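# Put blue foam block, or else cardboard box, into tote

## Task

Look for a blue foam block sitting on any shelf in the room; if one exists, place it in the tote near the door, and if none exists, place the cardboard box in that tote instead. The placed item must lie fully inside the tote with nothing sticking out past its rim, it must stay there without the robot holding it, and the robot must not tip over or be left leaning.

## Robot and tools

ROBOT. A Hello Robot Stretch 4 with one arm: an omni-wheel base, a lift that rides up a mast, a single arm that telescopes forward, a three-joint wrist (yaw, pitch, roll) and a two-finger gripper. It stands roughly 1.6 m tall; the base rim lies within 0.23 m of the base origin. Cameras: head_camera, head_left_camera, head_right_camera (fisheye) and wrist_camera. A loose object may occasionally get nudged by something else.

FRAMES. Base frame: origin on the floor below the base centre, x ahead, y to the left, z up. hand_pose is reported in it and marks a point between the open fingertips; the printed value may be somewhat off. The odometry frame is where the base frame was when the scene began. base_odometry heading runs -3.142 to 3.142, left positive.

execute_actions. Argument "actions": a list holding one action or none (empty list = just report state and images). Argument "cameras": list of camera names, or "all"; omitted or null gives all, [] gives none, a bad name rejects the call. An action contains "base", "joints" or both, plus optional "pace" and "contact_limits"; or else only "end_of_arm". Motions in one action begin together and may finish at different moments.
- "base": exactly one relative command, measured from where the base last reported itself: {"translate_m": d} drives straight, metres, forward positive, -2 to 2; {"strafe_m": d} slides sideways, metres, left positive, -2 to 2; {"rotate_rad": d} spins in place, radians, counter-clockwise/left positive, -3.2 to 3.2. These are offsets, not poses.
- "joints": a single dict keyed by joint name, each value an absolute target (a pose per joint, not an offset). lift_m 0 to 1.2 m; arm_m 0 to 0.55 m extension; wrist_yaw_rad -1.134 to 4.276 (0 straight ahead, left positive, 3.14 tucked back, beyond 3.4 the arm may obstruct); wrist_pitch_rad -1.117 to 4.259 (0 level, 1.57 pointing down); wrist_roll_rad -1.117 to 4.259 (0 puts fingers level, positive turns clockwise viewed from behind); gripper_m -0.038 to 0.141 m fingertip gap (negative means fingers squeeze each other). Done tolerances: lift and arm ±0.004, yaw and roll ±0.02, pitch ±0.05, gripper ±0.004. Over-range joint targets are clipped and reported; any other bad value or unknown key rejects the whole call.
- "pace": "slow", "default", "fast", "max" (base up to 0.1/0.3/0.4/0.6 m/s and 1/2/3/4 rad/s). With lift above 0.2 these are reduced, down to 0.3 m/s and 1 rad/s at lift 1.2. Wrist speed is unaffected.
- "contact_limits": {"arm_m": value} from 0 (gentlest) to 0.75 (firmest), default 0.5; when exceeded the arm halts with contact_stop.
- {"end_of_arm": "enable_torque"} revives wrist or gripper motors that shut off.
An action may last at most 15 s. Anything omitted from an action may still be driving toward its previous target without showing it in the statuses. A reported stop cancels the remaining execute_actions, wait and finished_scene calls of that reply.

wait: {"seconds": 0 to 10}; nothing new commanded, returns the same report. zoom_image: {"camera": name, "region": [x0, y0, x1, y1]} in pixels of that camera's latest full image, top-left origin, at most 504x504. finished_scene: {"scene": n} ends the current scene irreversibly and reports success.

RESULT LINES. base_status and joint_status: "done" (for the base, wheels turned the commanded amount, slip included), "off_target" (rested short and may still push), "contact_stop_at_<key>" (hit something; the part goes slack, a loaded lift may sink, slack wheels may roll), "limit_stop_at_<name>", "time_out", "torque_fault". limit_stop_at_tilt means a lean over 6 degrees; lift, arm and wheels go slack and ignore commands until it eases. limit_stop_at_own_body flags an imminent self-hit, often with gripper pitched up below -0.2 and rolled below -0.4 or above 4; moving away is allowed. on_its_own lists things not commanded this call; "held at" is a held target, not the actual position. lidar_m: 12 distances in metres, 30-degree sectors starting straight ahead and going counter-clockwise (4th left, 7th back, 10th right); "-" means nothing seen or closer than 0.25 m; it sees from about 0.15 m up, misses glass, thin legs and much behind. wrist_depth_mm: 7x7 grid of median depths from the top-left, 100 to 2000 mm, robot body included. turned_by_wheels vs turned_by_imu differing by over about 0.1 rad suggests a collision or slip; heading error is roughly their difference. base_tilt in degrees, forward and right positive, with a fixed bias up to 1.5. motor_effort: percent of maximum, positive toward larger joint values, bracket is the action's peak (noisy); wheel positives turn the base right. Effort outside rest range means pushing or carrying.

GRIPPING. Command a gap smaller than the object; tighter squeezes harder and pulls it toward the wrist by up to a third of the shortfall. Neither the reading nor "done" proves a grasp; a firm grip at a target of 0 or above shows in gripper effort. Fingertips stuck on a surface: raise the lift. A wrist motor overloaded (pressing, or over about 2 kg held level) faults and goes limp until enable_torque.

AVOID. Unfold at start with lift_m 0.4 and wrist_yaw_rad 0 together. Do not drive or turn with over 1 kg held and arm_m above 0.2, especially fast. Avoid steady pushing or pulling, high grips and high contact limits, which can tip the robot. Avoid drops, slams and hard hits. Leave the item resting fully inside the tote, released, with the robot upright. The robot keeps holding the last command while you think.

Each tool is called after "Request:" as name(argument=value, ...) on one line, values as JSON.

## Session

Request:
execute_actions(actions=[])

Scene clock: 0.00 s.
base_odometry: x=+0.000 y=+0.000 heading=+0.000 (m, m, rad; odometry frame)
turned_by_wheels: +0.000 (rad since the last result)
turned_by_imu: +0.000 (rad since the last result)
base_tilt: forward=+0.2 right=-0.4 (deg)
lidar_m: 0.88 1.09 1.52 1.45 0.94 0.84 0.89 1.08 1.35 1.38 0.95 0.87
base_status: not commanded
joint_positions: lift_m=+0.206 arm_m=-0.002 wrist_yaw_rad=+3.175 wrist_pitch_rad=+0.019 wrist_roll_rad=-0.008 gripper_m=+0.057
joint_status: not commanded
motor_effort: lift_m=+21 arm_m=+0 wrist_yaw_rad=+0 wrist_pitch_rad=-8 wrist_roll_rad=-1 gripper_m=-3 wheel_0=-1 wheel_1=+0 wheel_2=+0 (%)
hand_pose: x=-0.1219 y=+0.0777 z=+0.3784 quat_wxyz=(-0.017, -0.010, -0.004, +1.000) (m; base frame)
wrist_depth_mm: - 138 139 1060 976 891 831 / - 109 138 1042 960 891 820 / - 116 137 1025 931 866 809 / 133 134 194 1025 917 866 798 / 1336 1205 1098 991 904 842 788 / 1308 1182 208 960 878 842 768 / 946 917 1008 917 512 820 768
pictures: head_camera, head_left_camera, head_right_camera, wrist_camera
Images, in order (width x height): head_camera 420x560, head_left_camera 420x672, head_right_camera 420x672, wrist_camera 616x392.

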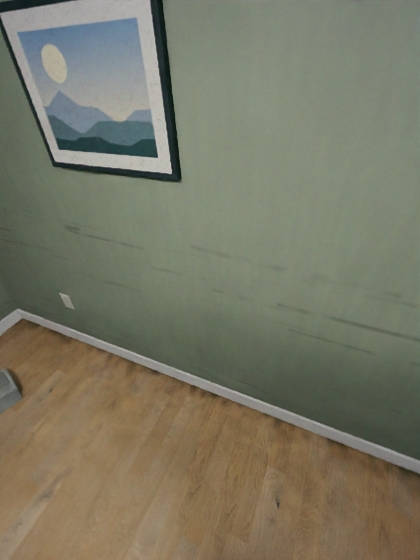

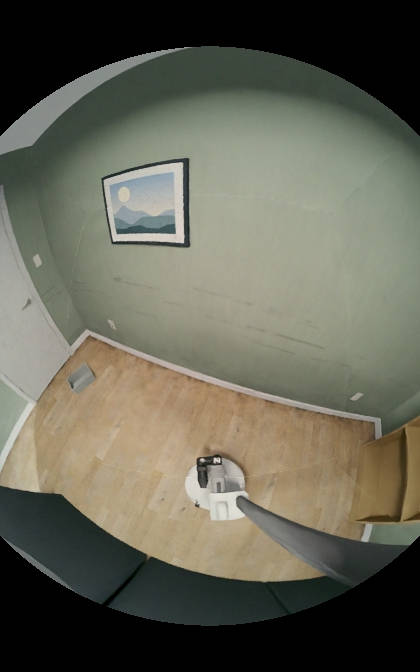

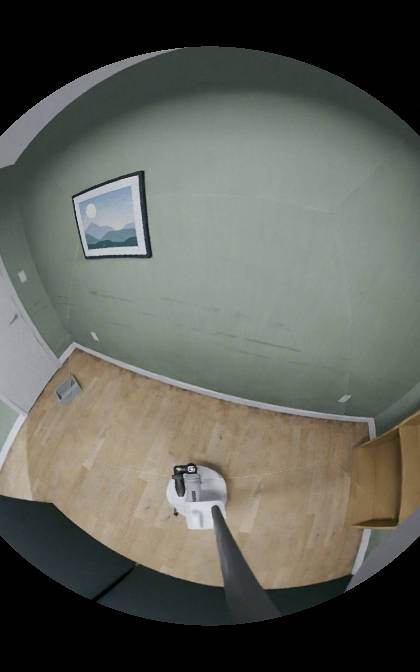

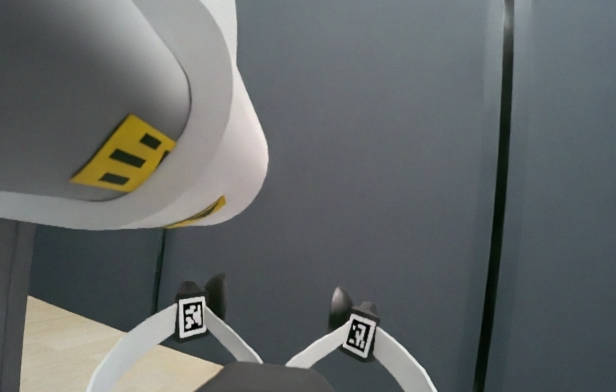

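Request:
execute_actions(actions=[{"base": {"rotate_rad": -1.93}, "pace": "max"}])

Scene clock: 2.50 s.
base_odometry: x=+0.000 y=+0.000 heading=-1.930 (m, m, rad; odometry frame)
turned_by_wheels: -1.930 (rad since the last result)
turned_by_imu: -1.956 (rad since the last result)
base_tilt: forward=+0.3 right=-0.4 (deg)
lidar_m: 1.34 1.22 0.90 0.86 0.92 1.27 1.53 1.18 0.87 0.85 0.90 1.30
base_status: done
joint_positions: lift_m=+0.206 arm_m=-0.002 wrist_yaw_rad=+3.175 wrist_pitch_rad=+0.019 wrist_roll_rad=-0.008 gripper_m=+0.057
joint_status: not commanded
motor_effort: lift_m=+21(20) arm_m=+0(0) wrist_yaw_rad=+0(0) wrist_pitch_rad=-7(7) wrist_roll_rad=-1(0) gripper_m=-3(4) wheel_0=-2(10) wheel_1=-2(11) wheel_2=-2(7) (%)
hand_pose: x=-0.1219 y=+0.0778 z=+0.3784 quat_wxyz=(-0.017, -0.010, -0.004, +1.000) (m; base frame)
wrist_depth_mm: - 138 140 - - 1983 1336 / - 109 138 - - 1921 1255 / - 116 137 - - 1863 1205 / 133 134 194 - - 1756 1182 / - - - - - 1708 1138 / 1255 1464 208 1708 1983 1618 1118 / 946 904 1042 1078 640 1308 1098
pictures: head_camera, head_left_camera, head_right_camera, wrist_camera
Images, in order (width x height): head_camera 420x560, head_left_camera 420x672, head_right_camera 420x672, wrist_camera 616x392.

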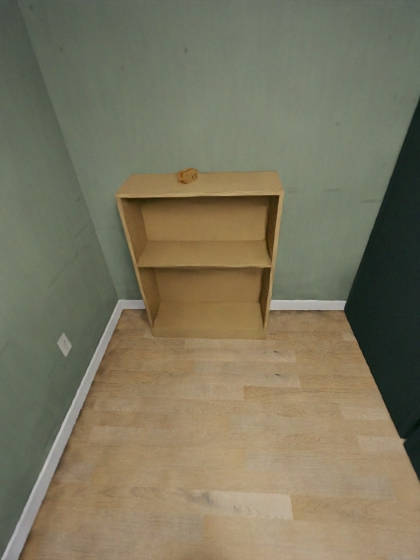

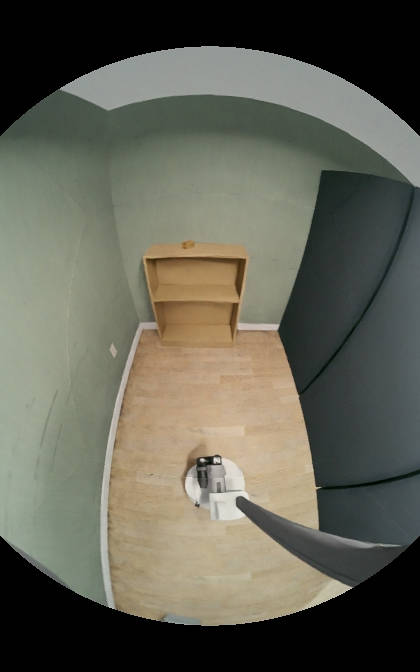

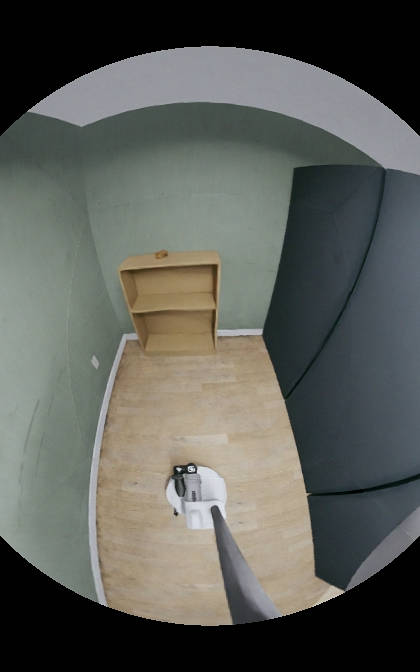

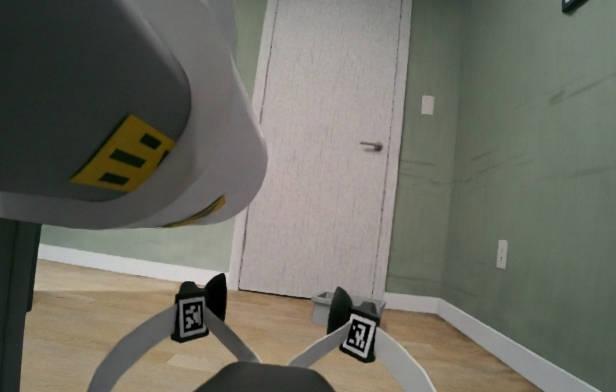

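Request:
execute_actions(actions=[{"base": {"rotate_rad": 0.25}, "pace": "max"}], cameras=["wrist_camera"])

Request:
execute_actions(actions=[{"base": {"translate_m": -1.72}, "pace": "max"}])

Scene clock: 4.80 s.
base_odometry: x=+0.000 y=+0.000 heading=-1.680 (m, m, rad; odometry frame)
turned_by_wheels: +0.250 (rad since the last result)
turned_by_imu: +0.254 (rad since the last result)
base_tilt: forward=+0.5 right=-0.4 (deg)
lidar_m: 1.37 1.00 0.85 0.87 1.02 1.56 2.09 0.98 0.85 0.84 1.02 1.36
base_status: done
joint_positions: lift_m=+0.206 arm_m=-0.002 wrist_yaw_rad=+3.175 wrist_pitch_rad=+0.019 wrist_roll_rad=-0.008 gripper_m=+0.057
joint_status: not commanded
motor_effort: lift_m=+20(20) arm_m=+0(1) wrist_yaw_rad=+0(1) wrist_pitch_rad=-7(7) wrist_roll_rad=-1(1) gripper_m=-2(3) wheel_0=+1(6) wheel_1=+1(9) wheel_2=+1(7) (%)
hand_pose: x=-0.1219 y=+0.0778 z=+0.3784 quat_wxyz=(-0.017, -0.010, -0.004, +1.000) (m; base frame)
wrist_depth_mm: - 138 140 - - - 1983 / - 109 138 - - - - / - 116 137 - - - 1921 / 133 134 194 - - - 1921 / 1060 1366 - - - 1921 1808 / 1060 1255 208 1756 1921 1921 1756 / 946 917 1042 1098 640 1397 1499
pictures: wrist_camera
Images, in order (width x height): wrist_camera 616x392.

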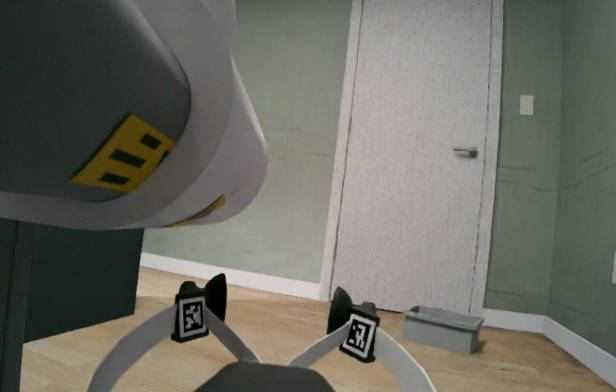

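Scene clock: 9.23 s.
base_odometry: x=+0.188 y=+1.710 heading=-1.680 (m, m, rad; odometry frame)
turned_by_wheels: +0.000 (rad since the last result)
turned_by_imu: +0.004 (rad since the last result)
base_tilt: forward=+0.5 right=-0.4 (deg)
lidar_m: 2.61 1.53 0.60 0.66 0.48 0.44 0.45 0.54 0.99 0.99 0.61 0.79
base_status: done
joint_positions: lift_m=+0.206 arm_m=-0.002 wrist_yaw_rad=+3.175 wrist_pitch_rad=+0.019 wrist_roll_rad=-0.008 gripper_m=+0.057
joint_status: not commanded
motor_effort: lift_m=+20(20) arm_m=-1(1) wrist_yaw_rad=-1(0) wrist_pitch_rad=-7(8) wrist_roll_rad=-1(1) gripper_m=-2(3) wheel_0=+1(8) wheel_1=+2(9) wheel_2=+0(15) (%)
hand_pose: x=-0.1219 y=+0.0777 z=+0.3784 quat_wxyz=(-0.017, -0.010, -0.004, +1.000) (m; base frame)
wrist_depth_mm: - 139 139 585 544 484 466 / - 109 138 574 539 480 462 / - 116 137 569 535 477 459 / 133 134 195 554 521 469 455 / 676 627 585 549 517 462 445 / 668 621 208 544 500 459 436 / 661 585 569 517 322 449 433
pictures: head_camera, head_left_camera, head_right_camera, wrist_camera
Images, in order (width x height): head_camera 420x560, head_left_camera 420x672, head_right_camera 420x672, wrist_camera 616x392.

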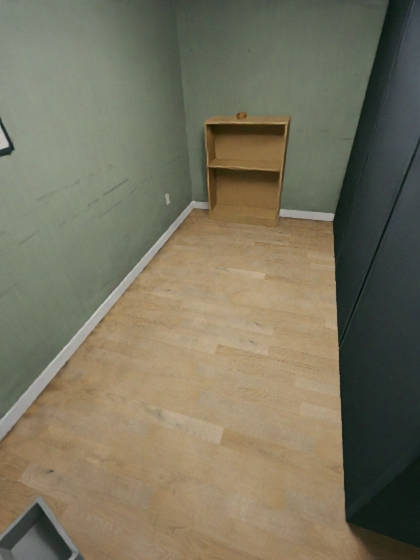

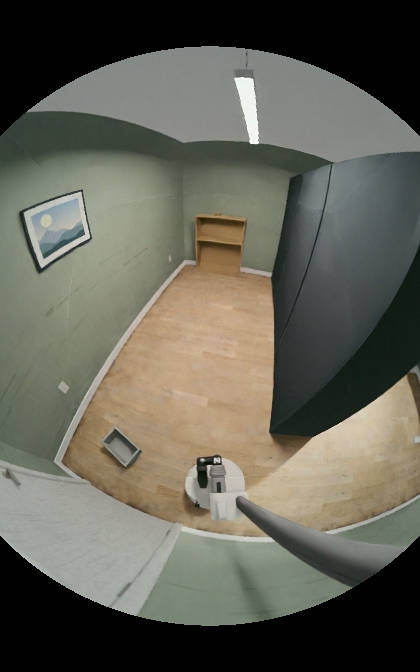

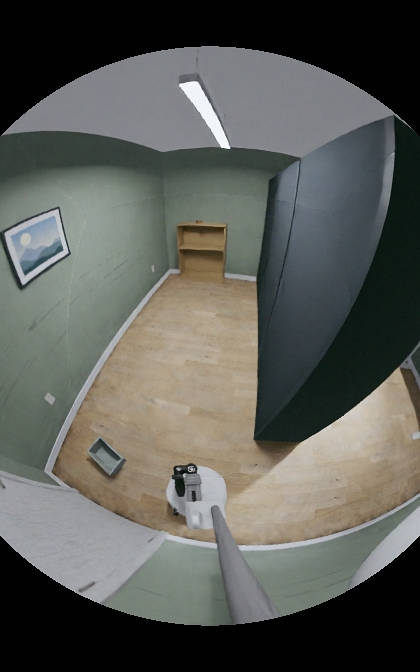

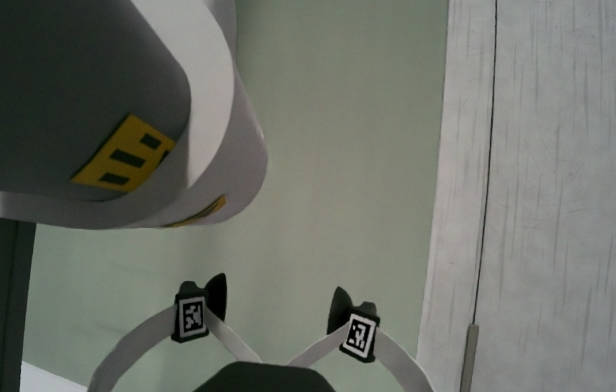

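Request:
execute_actions(actions=[{"base": {"rotate_rad": -0.16}, "pace": "max"}], cameras=[])

Request:
execute_actions(actions=[{"base": {"strafe_m": -1.75}, "pace": "max"}])

Scene clock: 10.77 s.
base_odometry: x=+0.188 y=+1.710 heading=-1.840 (m, m, rad; odometry frame)
turned_by_wheels: -0.160 (rad since the last result)
turned_by_imu: -0.163 (rad since the last result)
base_tilt: forward=+0.3 right=-0.4 (deg)
lidar_m: 2.87 1.71 0.65 0.62 0.56 0.44 0.44 0.49 0.78 2.63 0.66 0.63
base_status: done
joint_positions: lift_m=+0.206 arm_m=-0.002 wrist_yaw_rad=+3.175 wrist_pitch_rad=+0.019 wrist_roll_rad=-0.008 gripper_m=+0.057
joint_status: not commanded
motor_effort: lift_m=+20(20) arm_m=-1(1) wrist_yaw_rad=+0(0) wrist_pitch_rad=-7(7) wrist_roll_rad=-1(1) gripper_m=-5(3) wheel_0=-1(7) wheel_1=-1(7) wheel_2=-2(8) (%)
hand_pose: x=-0.1219 y=+0.0777 z=+0.3784 quat_wxyz=(-0.017, -0.010, -0.004, +1.000) (m; base frame)
wrist_depth_mm: - 138 140 574 554 530 517 / - 109 138 569 525 521 512 / - 116 137 559 521 517 504 / 133 134 194 554 512 512 496 / 591 574 564 549 508 504 496 / 585 569 208 544 500 500 488 / 574 559 549 530 340 492 484
pictures: none
No camera images: the call's "cameras" was empty. Leave "cameras" out to get every camera's image.

Scene clock: 15.10 s.
base_odometry: x=-1.499 y=+2.176 heading=-1.840 (m, m, rad; odometry frame)
turned_by_wheels: +0.000 (rad since the last result)
turned_by_imu: +0.003 (rad since the last result)
base_tilt: forward=+0.5 right=-0.2 (deg)
lidar_m: 2.29 1.14 0.95 1.81 0.87 0.66 0.64 0.69 1.14 0.85 0.92 1.45
base_status: done
joint_positions: lift_m=+0.206 arm_m=-0.002 wrist_yaw_rad=+3.175 wrist_pitch_rad=+0.019 wrist_roll_rad=-0.008 gripper_m=+0.057
joint_status: not commanded
motor_effort: lift_m=+20(20) arm_m=-1(1) wrist_yaw_rad=-1(0) wrist_pitch_rad=-7(7) wrist_roll_rad=+0(0) gripper_m=-6(3) wheel_0=-1(15) wheel_1=+1(13) wheel_2=-1(3) (%)
hand_pose: x=-0.1219 y=+0.0777 z=+0.3784 quat_wxyz=(-0.017, -0.010, -0.004, +1.000) (m; base frame)
wrist_depth_mm: - 138 140 809 788 778 759 / - 109 138 809 788 768 750 / - 116 137 798 788 759 750 / 133 134 194 798 778 750 741 / 842 831 798 788 768 741 723 / 842 809 208 768 750 732 715 / 809 778 778 759 459 715 707
pictures: head_camera, head_left_camera, head_right_camera, wrist_camera
Images, in order (width x height): head_camera 420x560, head_left_camera 420x672, head_right_camera 420x672, wrist_camera 616x392.

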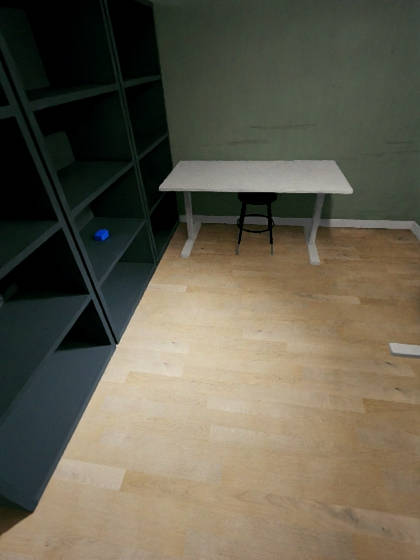

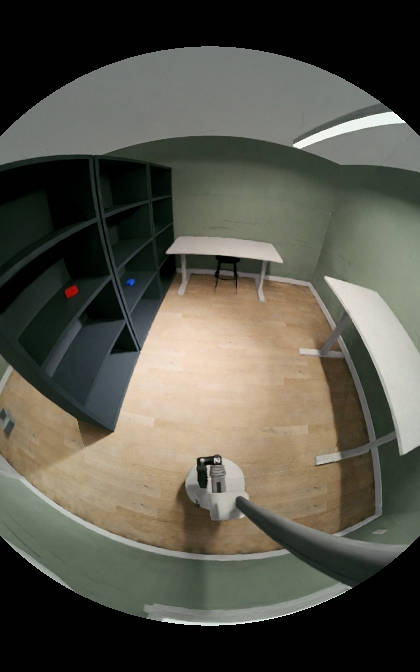

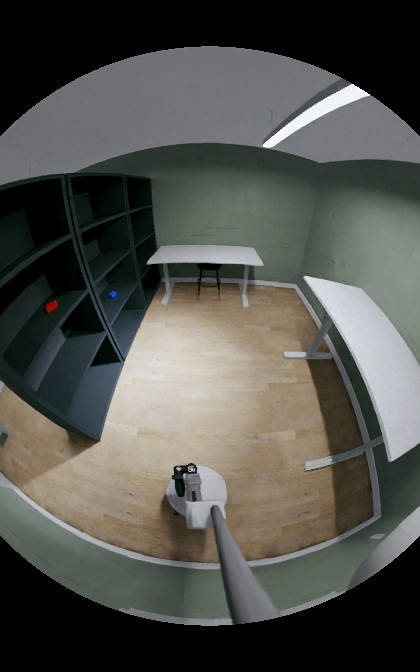

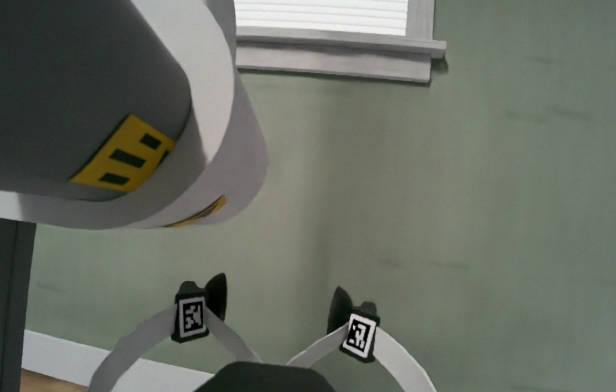

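There's something blue on the second shelf of the middle bookcase. I'll zoom in to check.

Request:
zoom_image(camera="head_camera", region=[0, 170, 180, 350])

Region (0, 170, 180, 350) of head_camera's 420x560 image, scaled by 2.800, with more detail than that image has.

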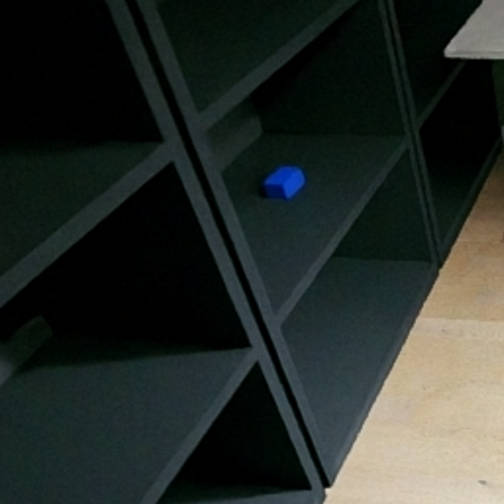

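Request:
execute_actions(actions=[{"base": {"translate_m": 1.66}, "joints": {"lift_m": 0.42, "wrist_yaw_rad": 0, "gripper_m": 0.12}, "pace": "max"}], cameras=["head_left_camera", "head_camera"])

Scene clock: 22.33 s.
base_odometry: x=-1.941 y=+0.575 heading=-1.841 (m, m, rad; odometry frame)
turned_by_wheels: +0.000 (rad since the last result)
turned_by_imu: -0.005 (rad since the last result)
base_tilt: forward=+0.3 right=-0.4 (deg)
lidar_m: 0.64 0.68 0.69 0.67 0.75 1.15 2.33 1.41 1.10 1.13 0.82 0.65
base_status: done
joint_positions: lift_m=+0.420 arm_m=-0.002 wrist_yaw_rad=+0.000 wrist_pitch_rad=+0.019 wrist_roll_rad=-0.008 gripper_m=+0.120
joint_status: all done
motor_effort: lift_m=+22(27) arm_m=-1(1) wrist_yaw_rad=-1(12) wrist_pitch_rad=-7(8) wrist_roll_rad=+0(0) gripper_m=-1(4) wheel_0=-2(9) wheel_1=-1(7) wheel_2=+0(16) (%)
hand_pose: x=+0.4578 y=-0.0874 z=+0.5925 quat_wxyz=(+1.000, -0.004, +0.010, +0.000) (m; base frame)
wrist_depth_mm: 1281 1281 1308 1255 1229 1229 1182 / 1078 1255 1255 1229 1229 1205 1160 / 500 492 1229 1205 1205 1182 1182 / 1229 778 732 707 517 436 421 / 1098 1205 1229 1205 1160 1160 1138 / 1205 200 1205 1182 559 585 1138 / 1138 1205 1205 170 387 1138 1118
pictures: head_camera, head_left_camera
Images, in order (width x height): head_camera 420x560, head_left_camera 420x672.

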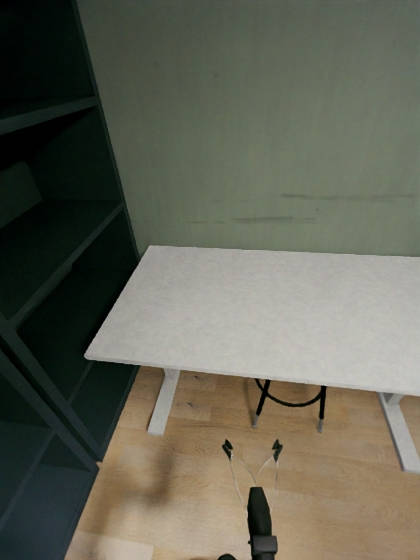

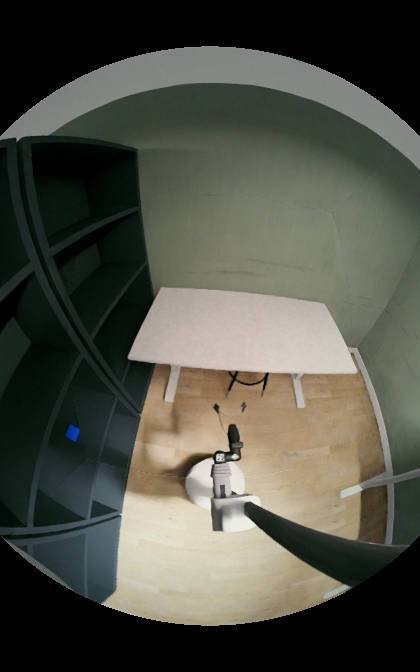

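Request:
execute_actions(actions=[{"base": {"rotate_rad": 1.44}, "pace": "max"}], cameras=["head_camera", "wrist_camera", "head_left_camera"])

Scene clock: 24.10 s.
base_odometry: x=-1.941 y=+0.575 heading=-0.400 (m, m, rad; odometry frame)
turned_by_wheels: +1.440 (rad since the last result)
turned_by_imu: +1.459 (rad since the last result)
base_tilt: forward=+0.4 right=-0.4 (deg)
lidar_m: 0.68 0.70 0.97 2.30 1.55 1.14 1.12 0.93 0.65 0.62 0.64 0.71
base_status: done
joint_positions: lift_m=+0.420 arm_m=-0.002 wrist_yaw_rad=+0.000 wrist_pitch_rad=+0.019 wrist_roll_rad=-0.008 gripper_m=+0.120
joint_status: not commanded
motor_effort: lift_m=+22(22) arm_m=-1(1) wrist_yaw_rad=-1(2) wrist_pitch_rad=-7(7) wrist_roll_rad=+0(2) gripper_m=-1(1) wheel_0=+1(8) wheel_1=+0(9) wheel_2=+1(8) (%)
hand_pose: x=+0.4578 y=-0.0874 z=+0.5925 quat_wxyz=(+1.000, -0.004, +0.010, +0.000) (m; base frame)
wrist_depth_mm: 654 683 661 634 585 544 508 / 683 904 904 866 809 691 525 / 707 891 904 917 931 723 517 / 732 878 904 917 931 699 504 / 640 788 891 917 917 676 484 / 442 200 445 496 530 574 473 / 788 866 878 169 327 484 459
pictures: head_camera, head_left_camera, wrist_camera
Images, in order (width x height): head_camera 420x560, head_left_camera 420x672, wrist_camera 616x392.

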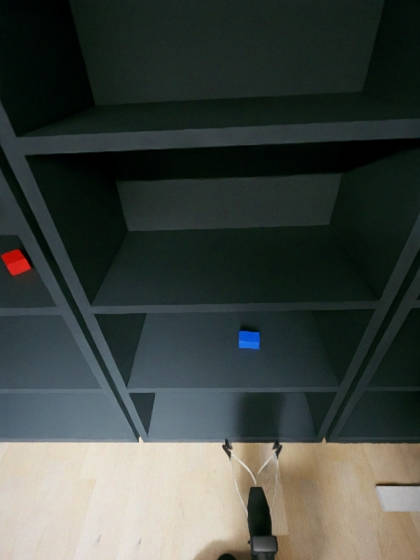

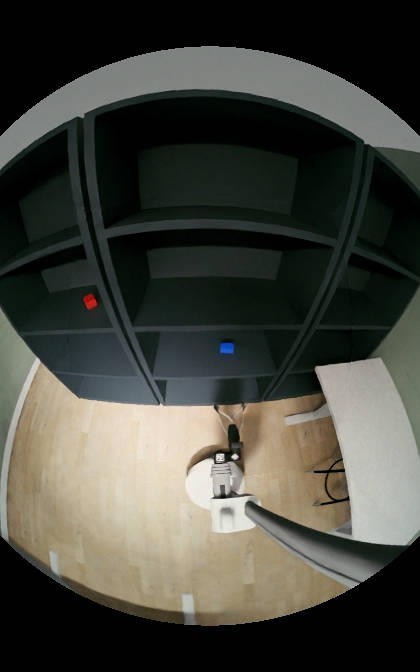

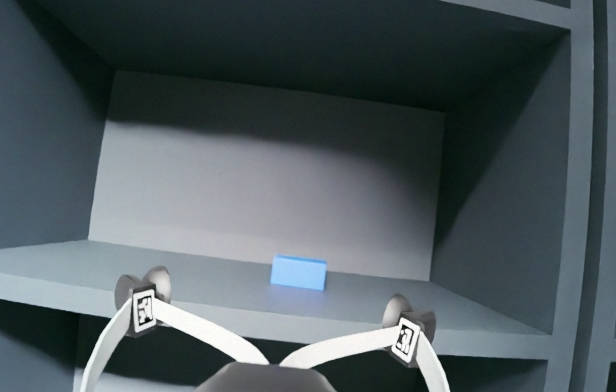

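Request:
zoom_image(camera="wrist_camera", region=[100, 210, 460, 392])

Request:
zoom_image(camera="head_camera", region=[170, 300, 340, 480])

Region (100, 210, 460, 392) of wrist_camera's 616x392 image, scaled by 1.400; it fills the top 255 rows of this view, and the rest is white.

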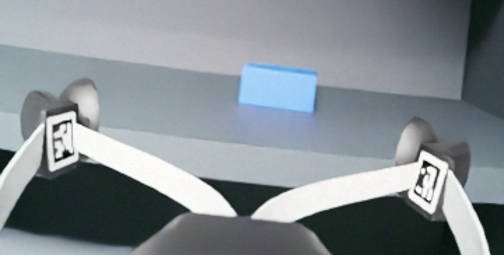

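Region (170, 300, 340, 480) of head_camera's 420x560 image, scaled by 2.800, with more detail than that image has.

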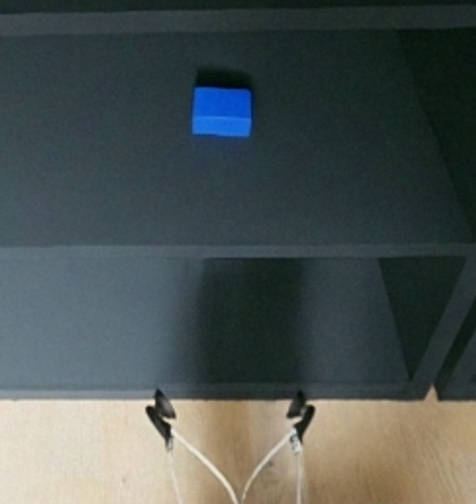

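Request:
execute_actions(actions=[{"base": {"strafe_m": -0.027}, "joints": {"lift_m": 0.438, "arm_m": 0.24, "gripper_m": 0.14, "wrist_pitch_rad": 0.25}, "pace": "fast"}], cameras=["head_camera", "wrist_camera"])

Scene clock: 28.00 s.
base_odometry: x=-1.952 y=+0.551 heading=-0.401 (m, m, rad; odometry frame)
turned_by_wheels: +0.000 (rad since the last result)
turned_by_imu: +0.003 (rad since the last result)
base_tilt: forward=+0.5 right=-0.5 (deg)
lidar_m: 0.68 0.71 0.98 2.33 1.57 1.12 1.10 0.89 0.61 0.60 0.64 0.71
base_status: done
joint_positions: lift_m=+0.438 arm_m=+0.229 wrist_yaw_rad=-0.006 wrist_pitch_rad=+0.256 wrist_roll_rad=-0.008 gripper_m=+0.140
joint_status: arm_m contact_stop (moved +0.231 of +0.242); the others done
on_its_own: arm_m is slack since a contact_stop (your +0.240 is given up); wrist_yaw_rad is at rest, and its effort (+18) is outside its rest range (-13 to +13)
motor_effort: lift_m=+20(26) arm_m=+0(24) wrist_yaw_rad=+18(50) wrist_pitch_rad=-6(16) wrist_roll_rad=+0(0) gripper_m=+0(3) wheel_0=+2(8) wheel_1=+1(9) wheel_2=-6(12) (%)
hand_pose: x=+0.6785 y=-0.0892 z=+0.5432 quat_wxyz=(+0.992, -0.004, +0.128, -0.003) (m; base frame)
wrist_depth_mm: 621 621 627 634 634 634 508 / 634 640 640 654 647 640 488 / 647 654 661 668 668 661 477 / 436 492 559 452 683 647 466 / 277 304 334 368 404 449 436 / 227 189 235 252 262 285 298 / 732 732 234 167 238 242 244
pictures: head_camera, wrist_camera
Images, in order (width x height): head_camera 420x560, wrist_camera 616x392.

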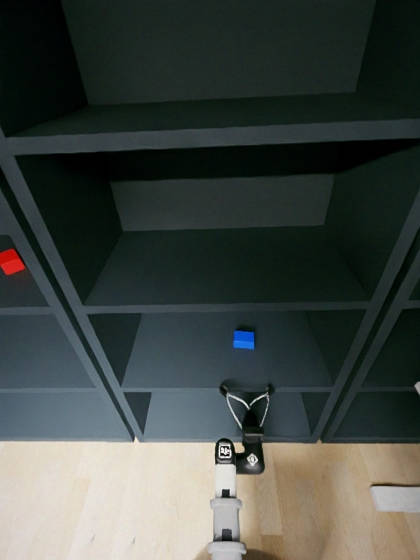

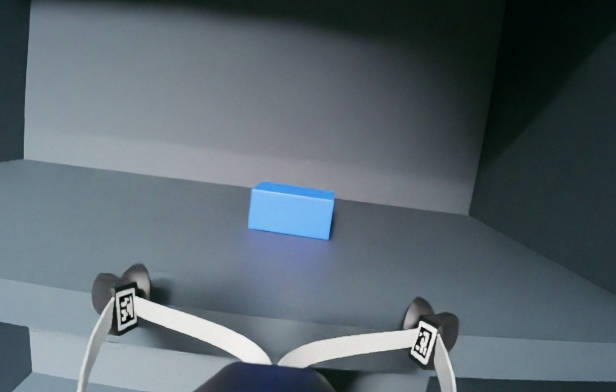

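Request:
zoom_image(camera="wrist_camera", region=[60, 160, 500, 392])

Region (60, 160, 500, 392) of wrist_camera's 616x392 image, scaled by 1.145; it fills the top 266 rows of this view, and the rest is white.

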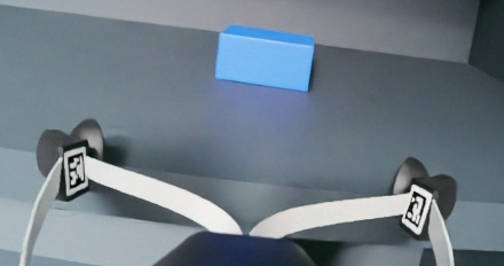

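Request:
execute_actions(actions=[{"joints": {"lift_m": 0.46, "arm_m": 0.215}}], cameras=[])

Request:
execute_actions(actions=[{"joints": {"arm_m": 0.40}, "contact_limits": {"arm_m": 0.25}}], cameras=["head_camera", "wrist_camera"])

Scene clock: 31.20 s.
base_odometry: x=-1.951 y=+0.551 heading=-0.400 (m, m, rad; odometry frame)
turned_by_wheels: +0.000 (rad since the last result)
turned_by_imu: +0.000 (rad since the last result)
base_tilt: forward=+0.4 right=-0.4 (deg)
lidar_m: 0.68 0.70 0.99 2.32 1.55 1.16 1.12 0.88 0.63 0.59 0.65 0.70
base_status: not commanded
joint_positions: lift_m=+0.460 arm_m=+0.216 wrist_yaw_rad=+0.000 wrist_pitch_rad=+0.257 wrist_roll_rad=-0.008 gripper_m=+0.140
joint_status: all done
motor_effort: lift_m=+24(24) arm_m=-7(7) wrist_yaw_rad=+0(18) wrist_pitch_rad=-8(9) wrist_roll_rad=-2(0) gripper_m=-1(0) wheel_0=+2(2) wheel_1=+1(1) wheel_2=-1(6) (%)
hand_pose: x=+0.6661 y=-0.0875 z=+0.5646 quat_wxyz=(+0.992, -0.004, +0.128, +0.000) (m; base frame)
wrist_depth_mm: 627 634 640 647 647 647 512 / 640 647 661 654 661 661 496 / 661 668 668 676 683 676 480 / 512 580 676 691 699 661 473 / 327 357 394 427 477 530 455 / 244 189 277 296 307 336 351 / 741 249 248 171 251 256 263
pictures: none
No camera images: the call's "cameras" was empty. Leave "cameras" out to get every camera's image.

Scene clock: 32.83 s.
base_odometry: x=-1.951 y=+0.551 heading=-0.400 (m, m, rad; odometry frame)
turned_by_wheels: +0.000 (rad since the last result)
turned_by_imu: +0.000 (rad since the last result)
base_tilt: forward=+0.2 right=-0.4 (deg)
lidar_m: 0.68 0.71 0.99 2.29 1.56 1.14 1.12 0.87 0.63 0.59 0.62 0.72
base_status: not commanded
joint_positions: lift_m=+0.460 arm_m=+0.399 wrist_yaw_rad=+0.000 wrist_pitch_rad=+0.257 wrist_roll_rad=-0.008 gripper_m=+0.140
joint_status: all done
motor_effort: lift_m=+24(24) arm_m=+6(7) wrist_yaw_rad=+0(0) wrist_pitch_rad=-7(8) wrist_roll_rad=+0(0) gripper_m=+0(0) wheel_0=+2(2) wheel_1=+1(1) wheel_2=-1(1) (%)
contact_limits: arm_m 0.25
hand_pose: x=+0.8488 y=-0.0874 z=+0.5647 quat_wxyz=(+0.992, -0.004, +0.128, +0.001) (m; base frame)
wrist_depth_mm: 462 462 469 469 473 473 477 / 473 473 477 484 480 488 480 / 488 492 496 492 496 500 488 / 492 504 504 508 508 512 473 / 325 355 362 290 473 521 452 / 236 189 252 248 293 334 351 / 195 200 206 171 219 245 263
pictures: head_camera, wrist_camera
Images, in order (width x height): head_camera 420x560, wrist_camera 616x392.

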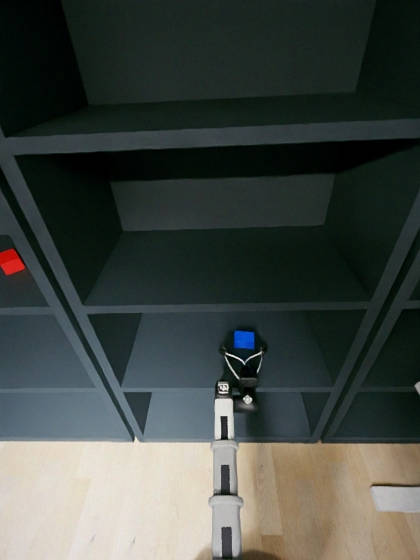

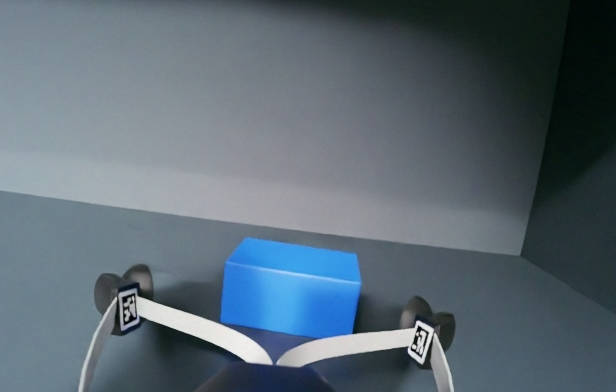

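Request:
execute_actions(actions=[{"base": {"strafe_m": -0.008}, "joints": {"arm_m": 0.468, "lift_m": 0.449}, "contact_limits": {"arm_m": 0.25}}], cameras=["wrist_camera"])

Scene clock: 34.77 s.
base_odometry: x=-1.955 y=+0.543 heading=-0.400 (m, m, rad; odometry frame)
turned_by_wheels: +0.000 (rad since the last result)
turned_by_imu: +0.000 (rad since the last result)
base_tilt: forward=+0.4 right=-0.4 (deg)
lidar_m: 0.67 0.73 0.98 2.33 1.54 1.16 1.12 0.87 0.62 0.60 0.63 0.73
base_status: done
joint_positions: lift_m=+0.449 arm_m=+0.467 wrist_yaw_rad=+0.000 wrist_pitch_rad=+0.257 wrist_roll_rad=-0.008 gripper_m=+0.140
joint_status: all done
motor_effort: lift_m=+17(22) arm_m=+6(5) wrist_yaw_rad=-1(0) wrist_pitch_rad=-7(7) wrist_roll_rad=+1(1) gripper_m=+0(1) wheel_0=-3(8) wheel_1=+1(6) wheel_2=+0(0) (%)
contact_limits: arm_m 0.25
hand_pose: x=+0.9168 y=-0.0874 z=+0.5542 quat_wxyz=(+0.992, -0.004, +0.128, +0.001) (m; base frame)
wrist_depth_mm: 399 399 404 404 407 410 410 / 407 410 413 415 418 418 418 / 421 424 424 427 430 430 433 / 430 436 433 439 439 442 442 / 301 327 355 399 436 455 439 / 218 189 179 179 267 307 322 / 179 184 181 171 196 225 243
pictures: wrist_camera
Images, in order (width x height): wrist_camera 616x392.

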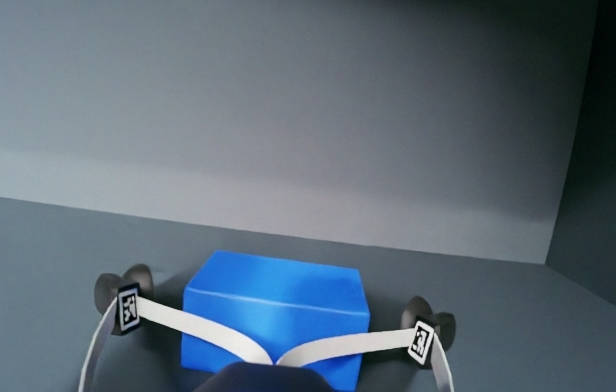

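Request:
execute_actions(actions=[{"joints": {"lift_m": 0.443, "gripper_m": 0.05}}], cameras=["wrist_camera", "head_camera"])

Scene clock: 37.23 s.
base_odometry: x=-1.955 y=+0.543 heading=-0.400 (m, m, rad; odometry frame)
turned_by_wheels: +0.000 (rad since the last result)
turned_by_imu: +0.000 (rad since the last result)
base_tilt: forward=+0.5 right=-0.3 (deg)
lidar_m: 0.68 0.71 1.01 2.33 1.55 1.16 1.12 0.86 0.65 0.59 0.61 0.71
base_status: not commanded
joint_positions: lift_m=+0.443 arm_m=+0.467 wrist_yaw_rad=+0.000 wrist_pitch_rad=+0.252 wrist_roll_rad=-0.008 gripper_m=+0.050
joint_status: all done
motor_effort: lift_m=+15(17) arm_m=+5(6) wrist_yaw_rad=-2(10) wrist_pitch_rad=+7(13) wrist_roll_rad=+1(0) gripper_m=-21(19) wheel_0=-2(3) wheel_1=+1(1) wheel_2=-1(1) (%)
hand_pose: x=+0.9174 y=-0.0873 z=+0.5498 quat_wxyz=(+0.992, -0.004, +0.126, +0.001) (m; base frame)
wrist_depth_mm: 399 402 404 404 410 407 410 / 410 413 415 418 418 418 421 / 415 421 427 427 430 430 433 / 427 430 436 439 439 442 439 / 294 322 351 394 433 449 436 / 213 183 168 168 268 301 317 / 171 178 170 169 178 224 238
pictures: head_camera, wrist_camera
Images, in order (width x height): head_camera 420x560, wrist_camera 616x392.

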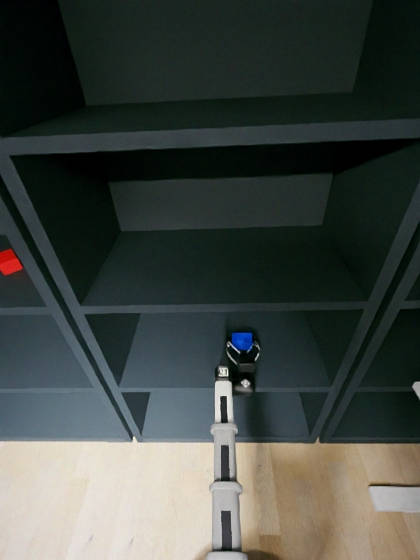

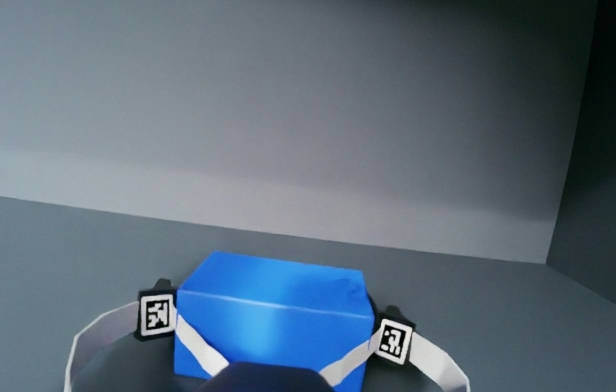

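Request:
execute_actions(actions=[{"joints": {"lift_m": 0.475}}], cameras=["wrist_camera"])

Scene clock: 38.37 s.
base_odometry: x=-1.955 y=+0.543 heading=-0.400 (m, m, rad; odometry frame)
turned_by_wheels: +0.000 (rad since the last result)
turned_by_imu: +0.000 (rad since the last result)
base_tilt: forward=+0.4 right=-0.5 (deg)
lidar_m: 0.67 0.71 0.99 2.33 1.56 1.15 1.12 0.88 0.63 0.59 0.62 0.72
base_status: not commanded
joint_positions: lift_m=+0.475 arm_m=+0.467 wrist_yaw_rad=+0.000 wrist_pitch_rad=+0.257 wrist_roll_rad=-0.008 gripper_m=+0.050
joint_status: all done
motor_effort: lift_m=+24(23) arm_m=+5(5) wrist_yaw_rad=-1(2) wrist_pitch_rad=-7(7) wrist_roll_rad=-1(1) gripper_m=-20(22) wheel_0=-2(3) wheel_1=+1(1) wheel_2=-1(1) (%)
hand_pose: x=+0.9170 y=-0.0873 z=+0.5796 quat_wxyz=(+0.992, -0.004, +0.128, +0.001) (m; base frame)
wrist_depth_mm: 397 399 402 404 410 410 413 / 410 413 413 415 418 418 421 / 418 424 424 427 430 430 433 / 430 433 439 436 439 442 442 / 359 392 433 445 449 455 445 / 263 183 168 167 330 370 389 / 210 216 169 167 178 274 290
pictures: wrist_camera
Images, in order (width x height): wrist_camera 616x392.

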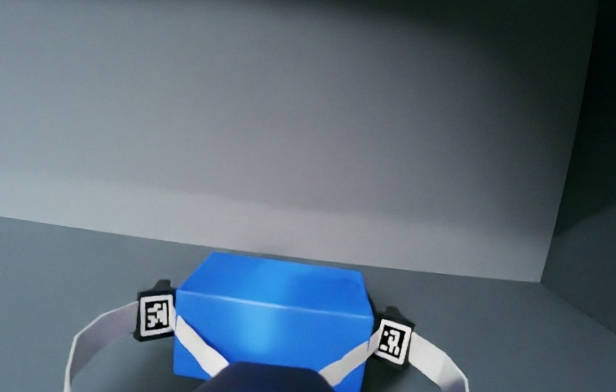

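Request:
execute_actions(actions=[{"joints": {"arm_m": 0.14}, "pace": "max"}], cameras=["wrist_camera"])

Request:
execute_actions(actions=[{"base": {"strafe_m": 1.9}, "joints": {"lift_m": 0.37, "wrist_pitch_rad": 1.82, "wrist_yaw_rad": 1.2}, "pace": "max"}])

Scene clock: 42.67 s.
base_odometry: x=-1.955 y=+0.543 heading=-0.400 (m, m, rad; odometry frame)
turned_by_wheels: +0.000 (rad since the last result)
turned_by_imu: +0.000 (rad since the last result)
base_tilt: forward=+0.4 right=-0.4 (deg)
lidar_m: 0.68 0.72 0.98 2.33 1.56 1.15 1.11 0.88 0.61 0.59 0.63 0.71
base_status: not commanded
joint_positions: lift_m=+0.475 arm_m=+0.141 wrist_yaw_rad=+0.000 wrist_pitch_rad=+0.257 wrist_roll_rad=-0.008 gripper_m=+0.050
joint_status: all done
motor_effort: lift_m=+24(23) arm_m=-7(8) wrist_yaw_rad=+1(2) wrist_pitch_rad=-8(8) wrist_roll_rad=-1(0) gripper_m=-19(19) wheel_0=-3(3) wheel_1=+1(1) wheel_2=-1(1) (%)
hand_pose: x=+0.5910 y=-0.0875 z=+0.5795 quat_wxyz=(+0.992, -0.004, +0.128, +0.000) (m; base frame)
wrist_depth_mm: 699 707 707 715 715 707 504 / 715 715 732 741 732 683 480 / 732 741 750 750 759 661 469 / 569 640 741 768 778 647 459 / 364 394 436 480 530 544 445 / 723 185 168 168 332 373 394 / 778 831 170 168 179 338 340
pictures: wrist_camera
Images, in order (width x height): wrist_camera 616x392.

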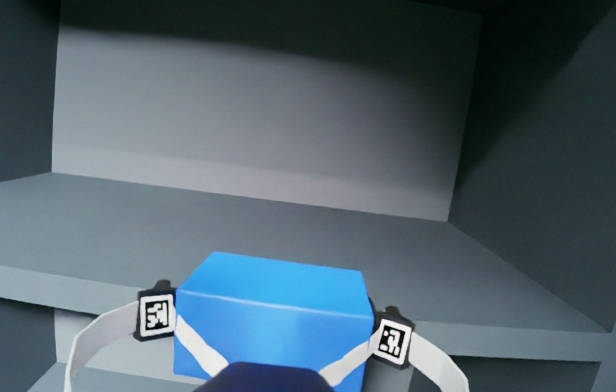

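Scene clock: 47.73 s.
base_odometry: x=-1.214 y=+2.293 heading=-0.400 (m, m, rad; odometry frame)
turned_by_wheels: +0.000 (rad since the last result)
turned_by_imu: -0.006 (rad since the last result)
base_tilt: forward=+0.3 right=-0.4 (deg)
lidar_m: 1.71 0.64 0.46 0.41 0.45 0.61 1.10 1.09 1.54 2.52 0.98 0.85
base_status: done
joint_positions: lift_m=+0.370 arm_m=+0.141 wrist_yaw_rad=+1.200 wrist_pitch_rad=+1.819 wrist_roll_rad=-0.008 gripper_m=+0.050
joint_status: all done
motor_effort: lift_m=+19(20) arm_m=-6(7) wrist_yaw_rad=+0(7) wrist_pitch_rad=+2(1) wrist_roll_rad=+0(1) gripper_m=-20(19) wheel_0=+1(12) wheel_1=-2(9) wheel_2=-1(0) (%)
hand_pose: x=+0.3677 y=-0.0978 z=+0.2687 quat_wxyz=(+0.505, -0.448, +0.650, +0.349) (m; base frame)
wrist_depth_mm: 439 442 442 449 449 449 455 / 407 449 452 459 459 462 462 / 320 466 466 466 469 477 477 / 290 469 477 480 484 488 488 / 283 442 488 488 500 500 504 / 283 183 168 168 504 517 521 / 283 512 169 168 179 525 535
pictures: head_camera, head_left_camera, head_right_camera, wrist_camera
Images, in order (width x height): head_camera 420x560, head_left_camera 420x672, head_right_camera 420x672, wrist_camera 616x392.

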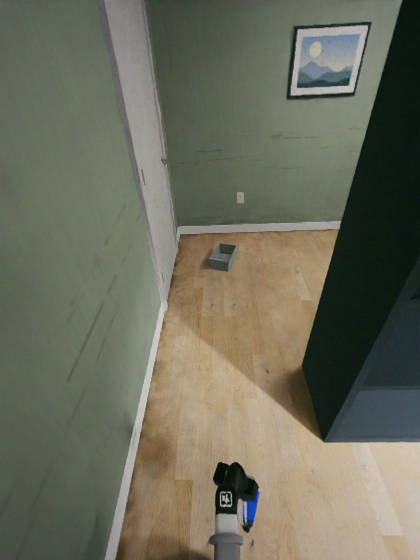

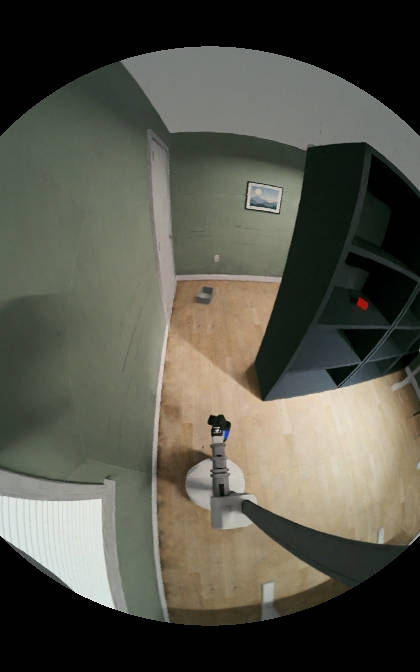

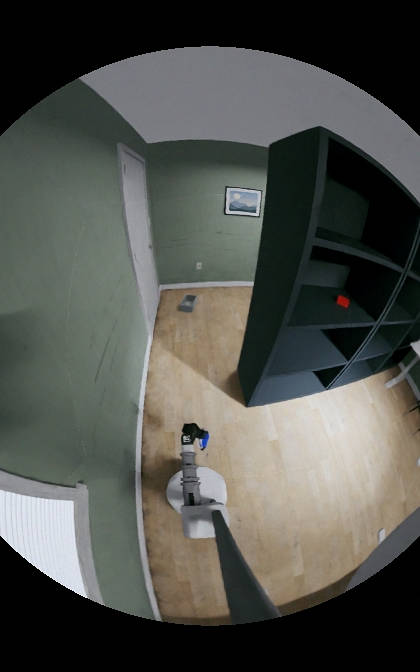

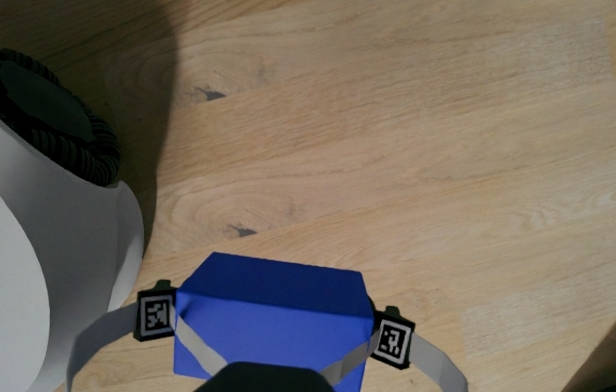

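Request:
zoom_image(camera="head_camera", region=[150, 200, 300, 320])

Region (150, 200, 300, 320) of head_camera's 420x560 image, scaled by 3.360, with more detail than that image has; it fills the top 403 rows of this view, and the rest is white.

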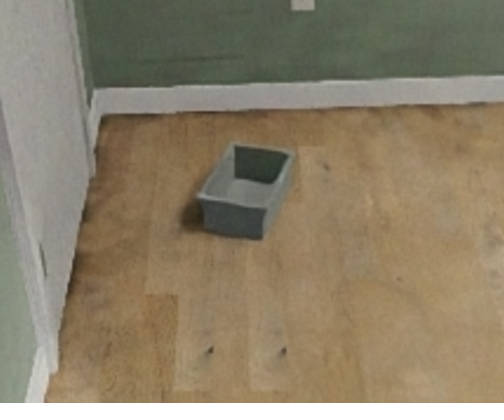

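Request:
execute_actions(actions=[{"base": {"translate_m": 1.68}, "joints": {"arm_m": 0.28, "lift_m": 0.32}, "pace": "max"}], cameras=["head_camera", "wrist_camera", "head_left_camera"])

Scene clock: 53.20 s.
base_odometry: x=+0.333 y=+1.638 heading=-0.401 (m, m, rad; odometry frame)
turned_by_wheels: +0.000 (rad since the last result)
turned_by_imu: -0.004 (rad since the last result)
base_tilt: forward=+0.5 right=-0.3 (deg)
lidar_m: 0.44 0.65 0.45 0.42 0.48 0.67 1.77 0.73 0.77 2.05 1.74 1.24
base_status: done
joint_positions: lift_m=+0.320 arm_m=+0.279 wrist_yaw_rad=+1.200 wrist_pitch_rad=+1.819 wrist_roll_rad=-0.008 gripper_m=+0.050
joint_status: all done
motor_effort: lift_m=+18(17) arm_m=+6(6) wrist_yaw_rad=-1(0) wrist_pitch_rad=+1(2) wrist_roll_rad=-1(0) gripper_m=-21(19) wheel_0=-1(8) wheel_1=-1(6) wheel_2=+1(15) (%)
hand_pose: x=+0.5055 y=-0.0978 z=+0.2188 quat_wxyz=(+0.505, -0.448, +0.650, +0.349) (m; base frame)
wrist_depth_mm: 392 392 332 301 296 297 402 / 399 402 402 404 407 392 314 / 413 413 410 415 418 413 320 / 421 424 421 424 427 421 325 / 430 433 310 315 336 355 445 / 445 183 168 168 449 459 459 / 452 459 170 168 178 473 473
pictures: head_camera, head_left_camera, wrist_camera
Images, in order (width x height): head_camera 420x560, head_left_camera 420x672, wrist_camera 616x392.

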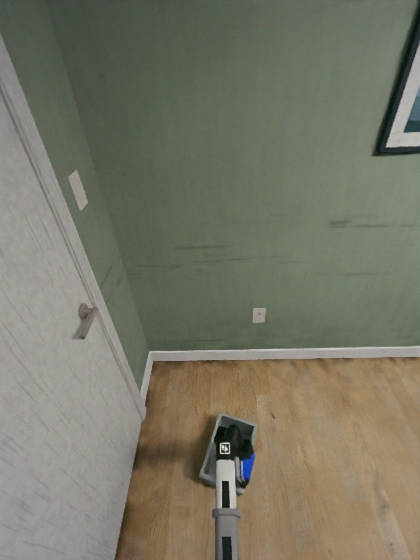

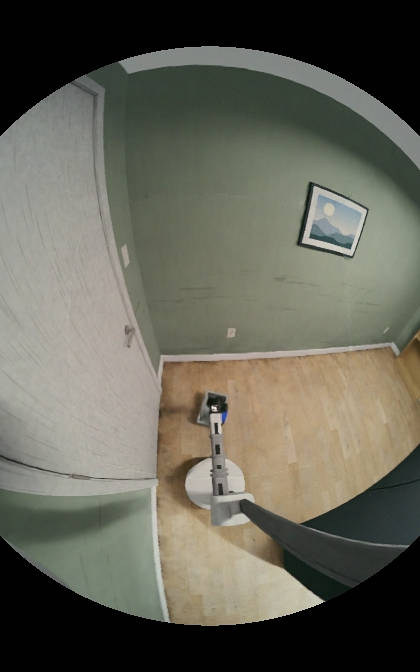

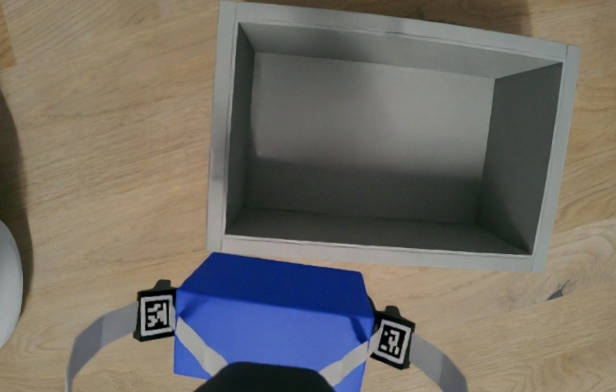

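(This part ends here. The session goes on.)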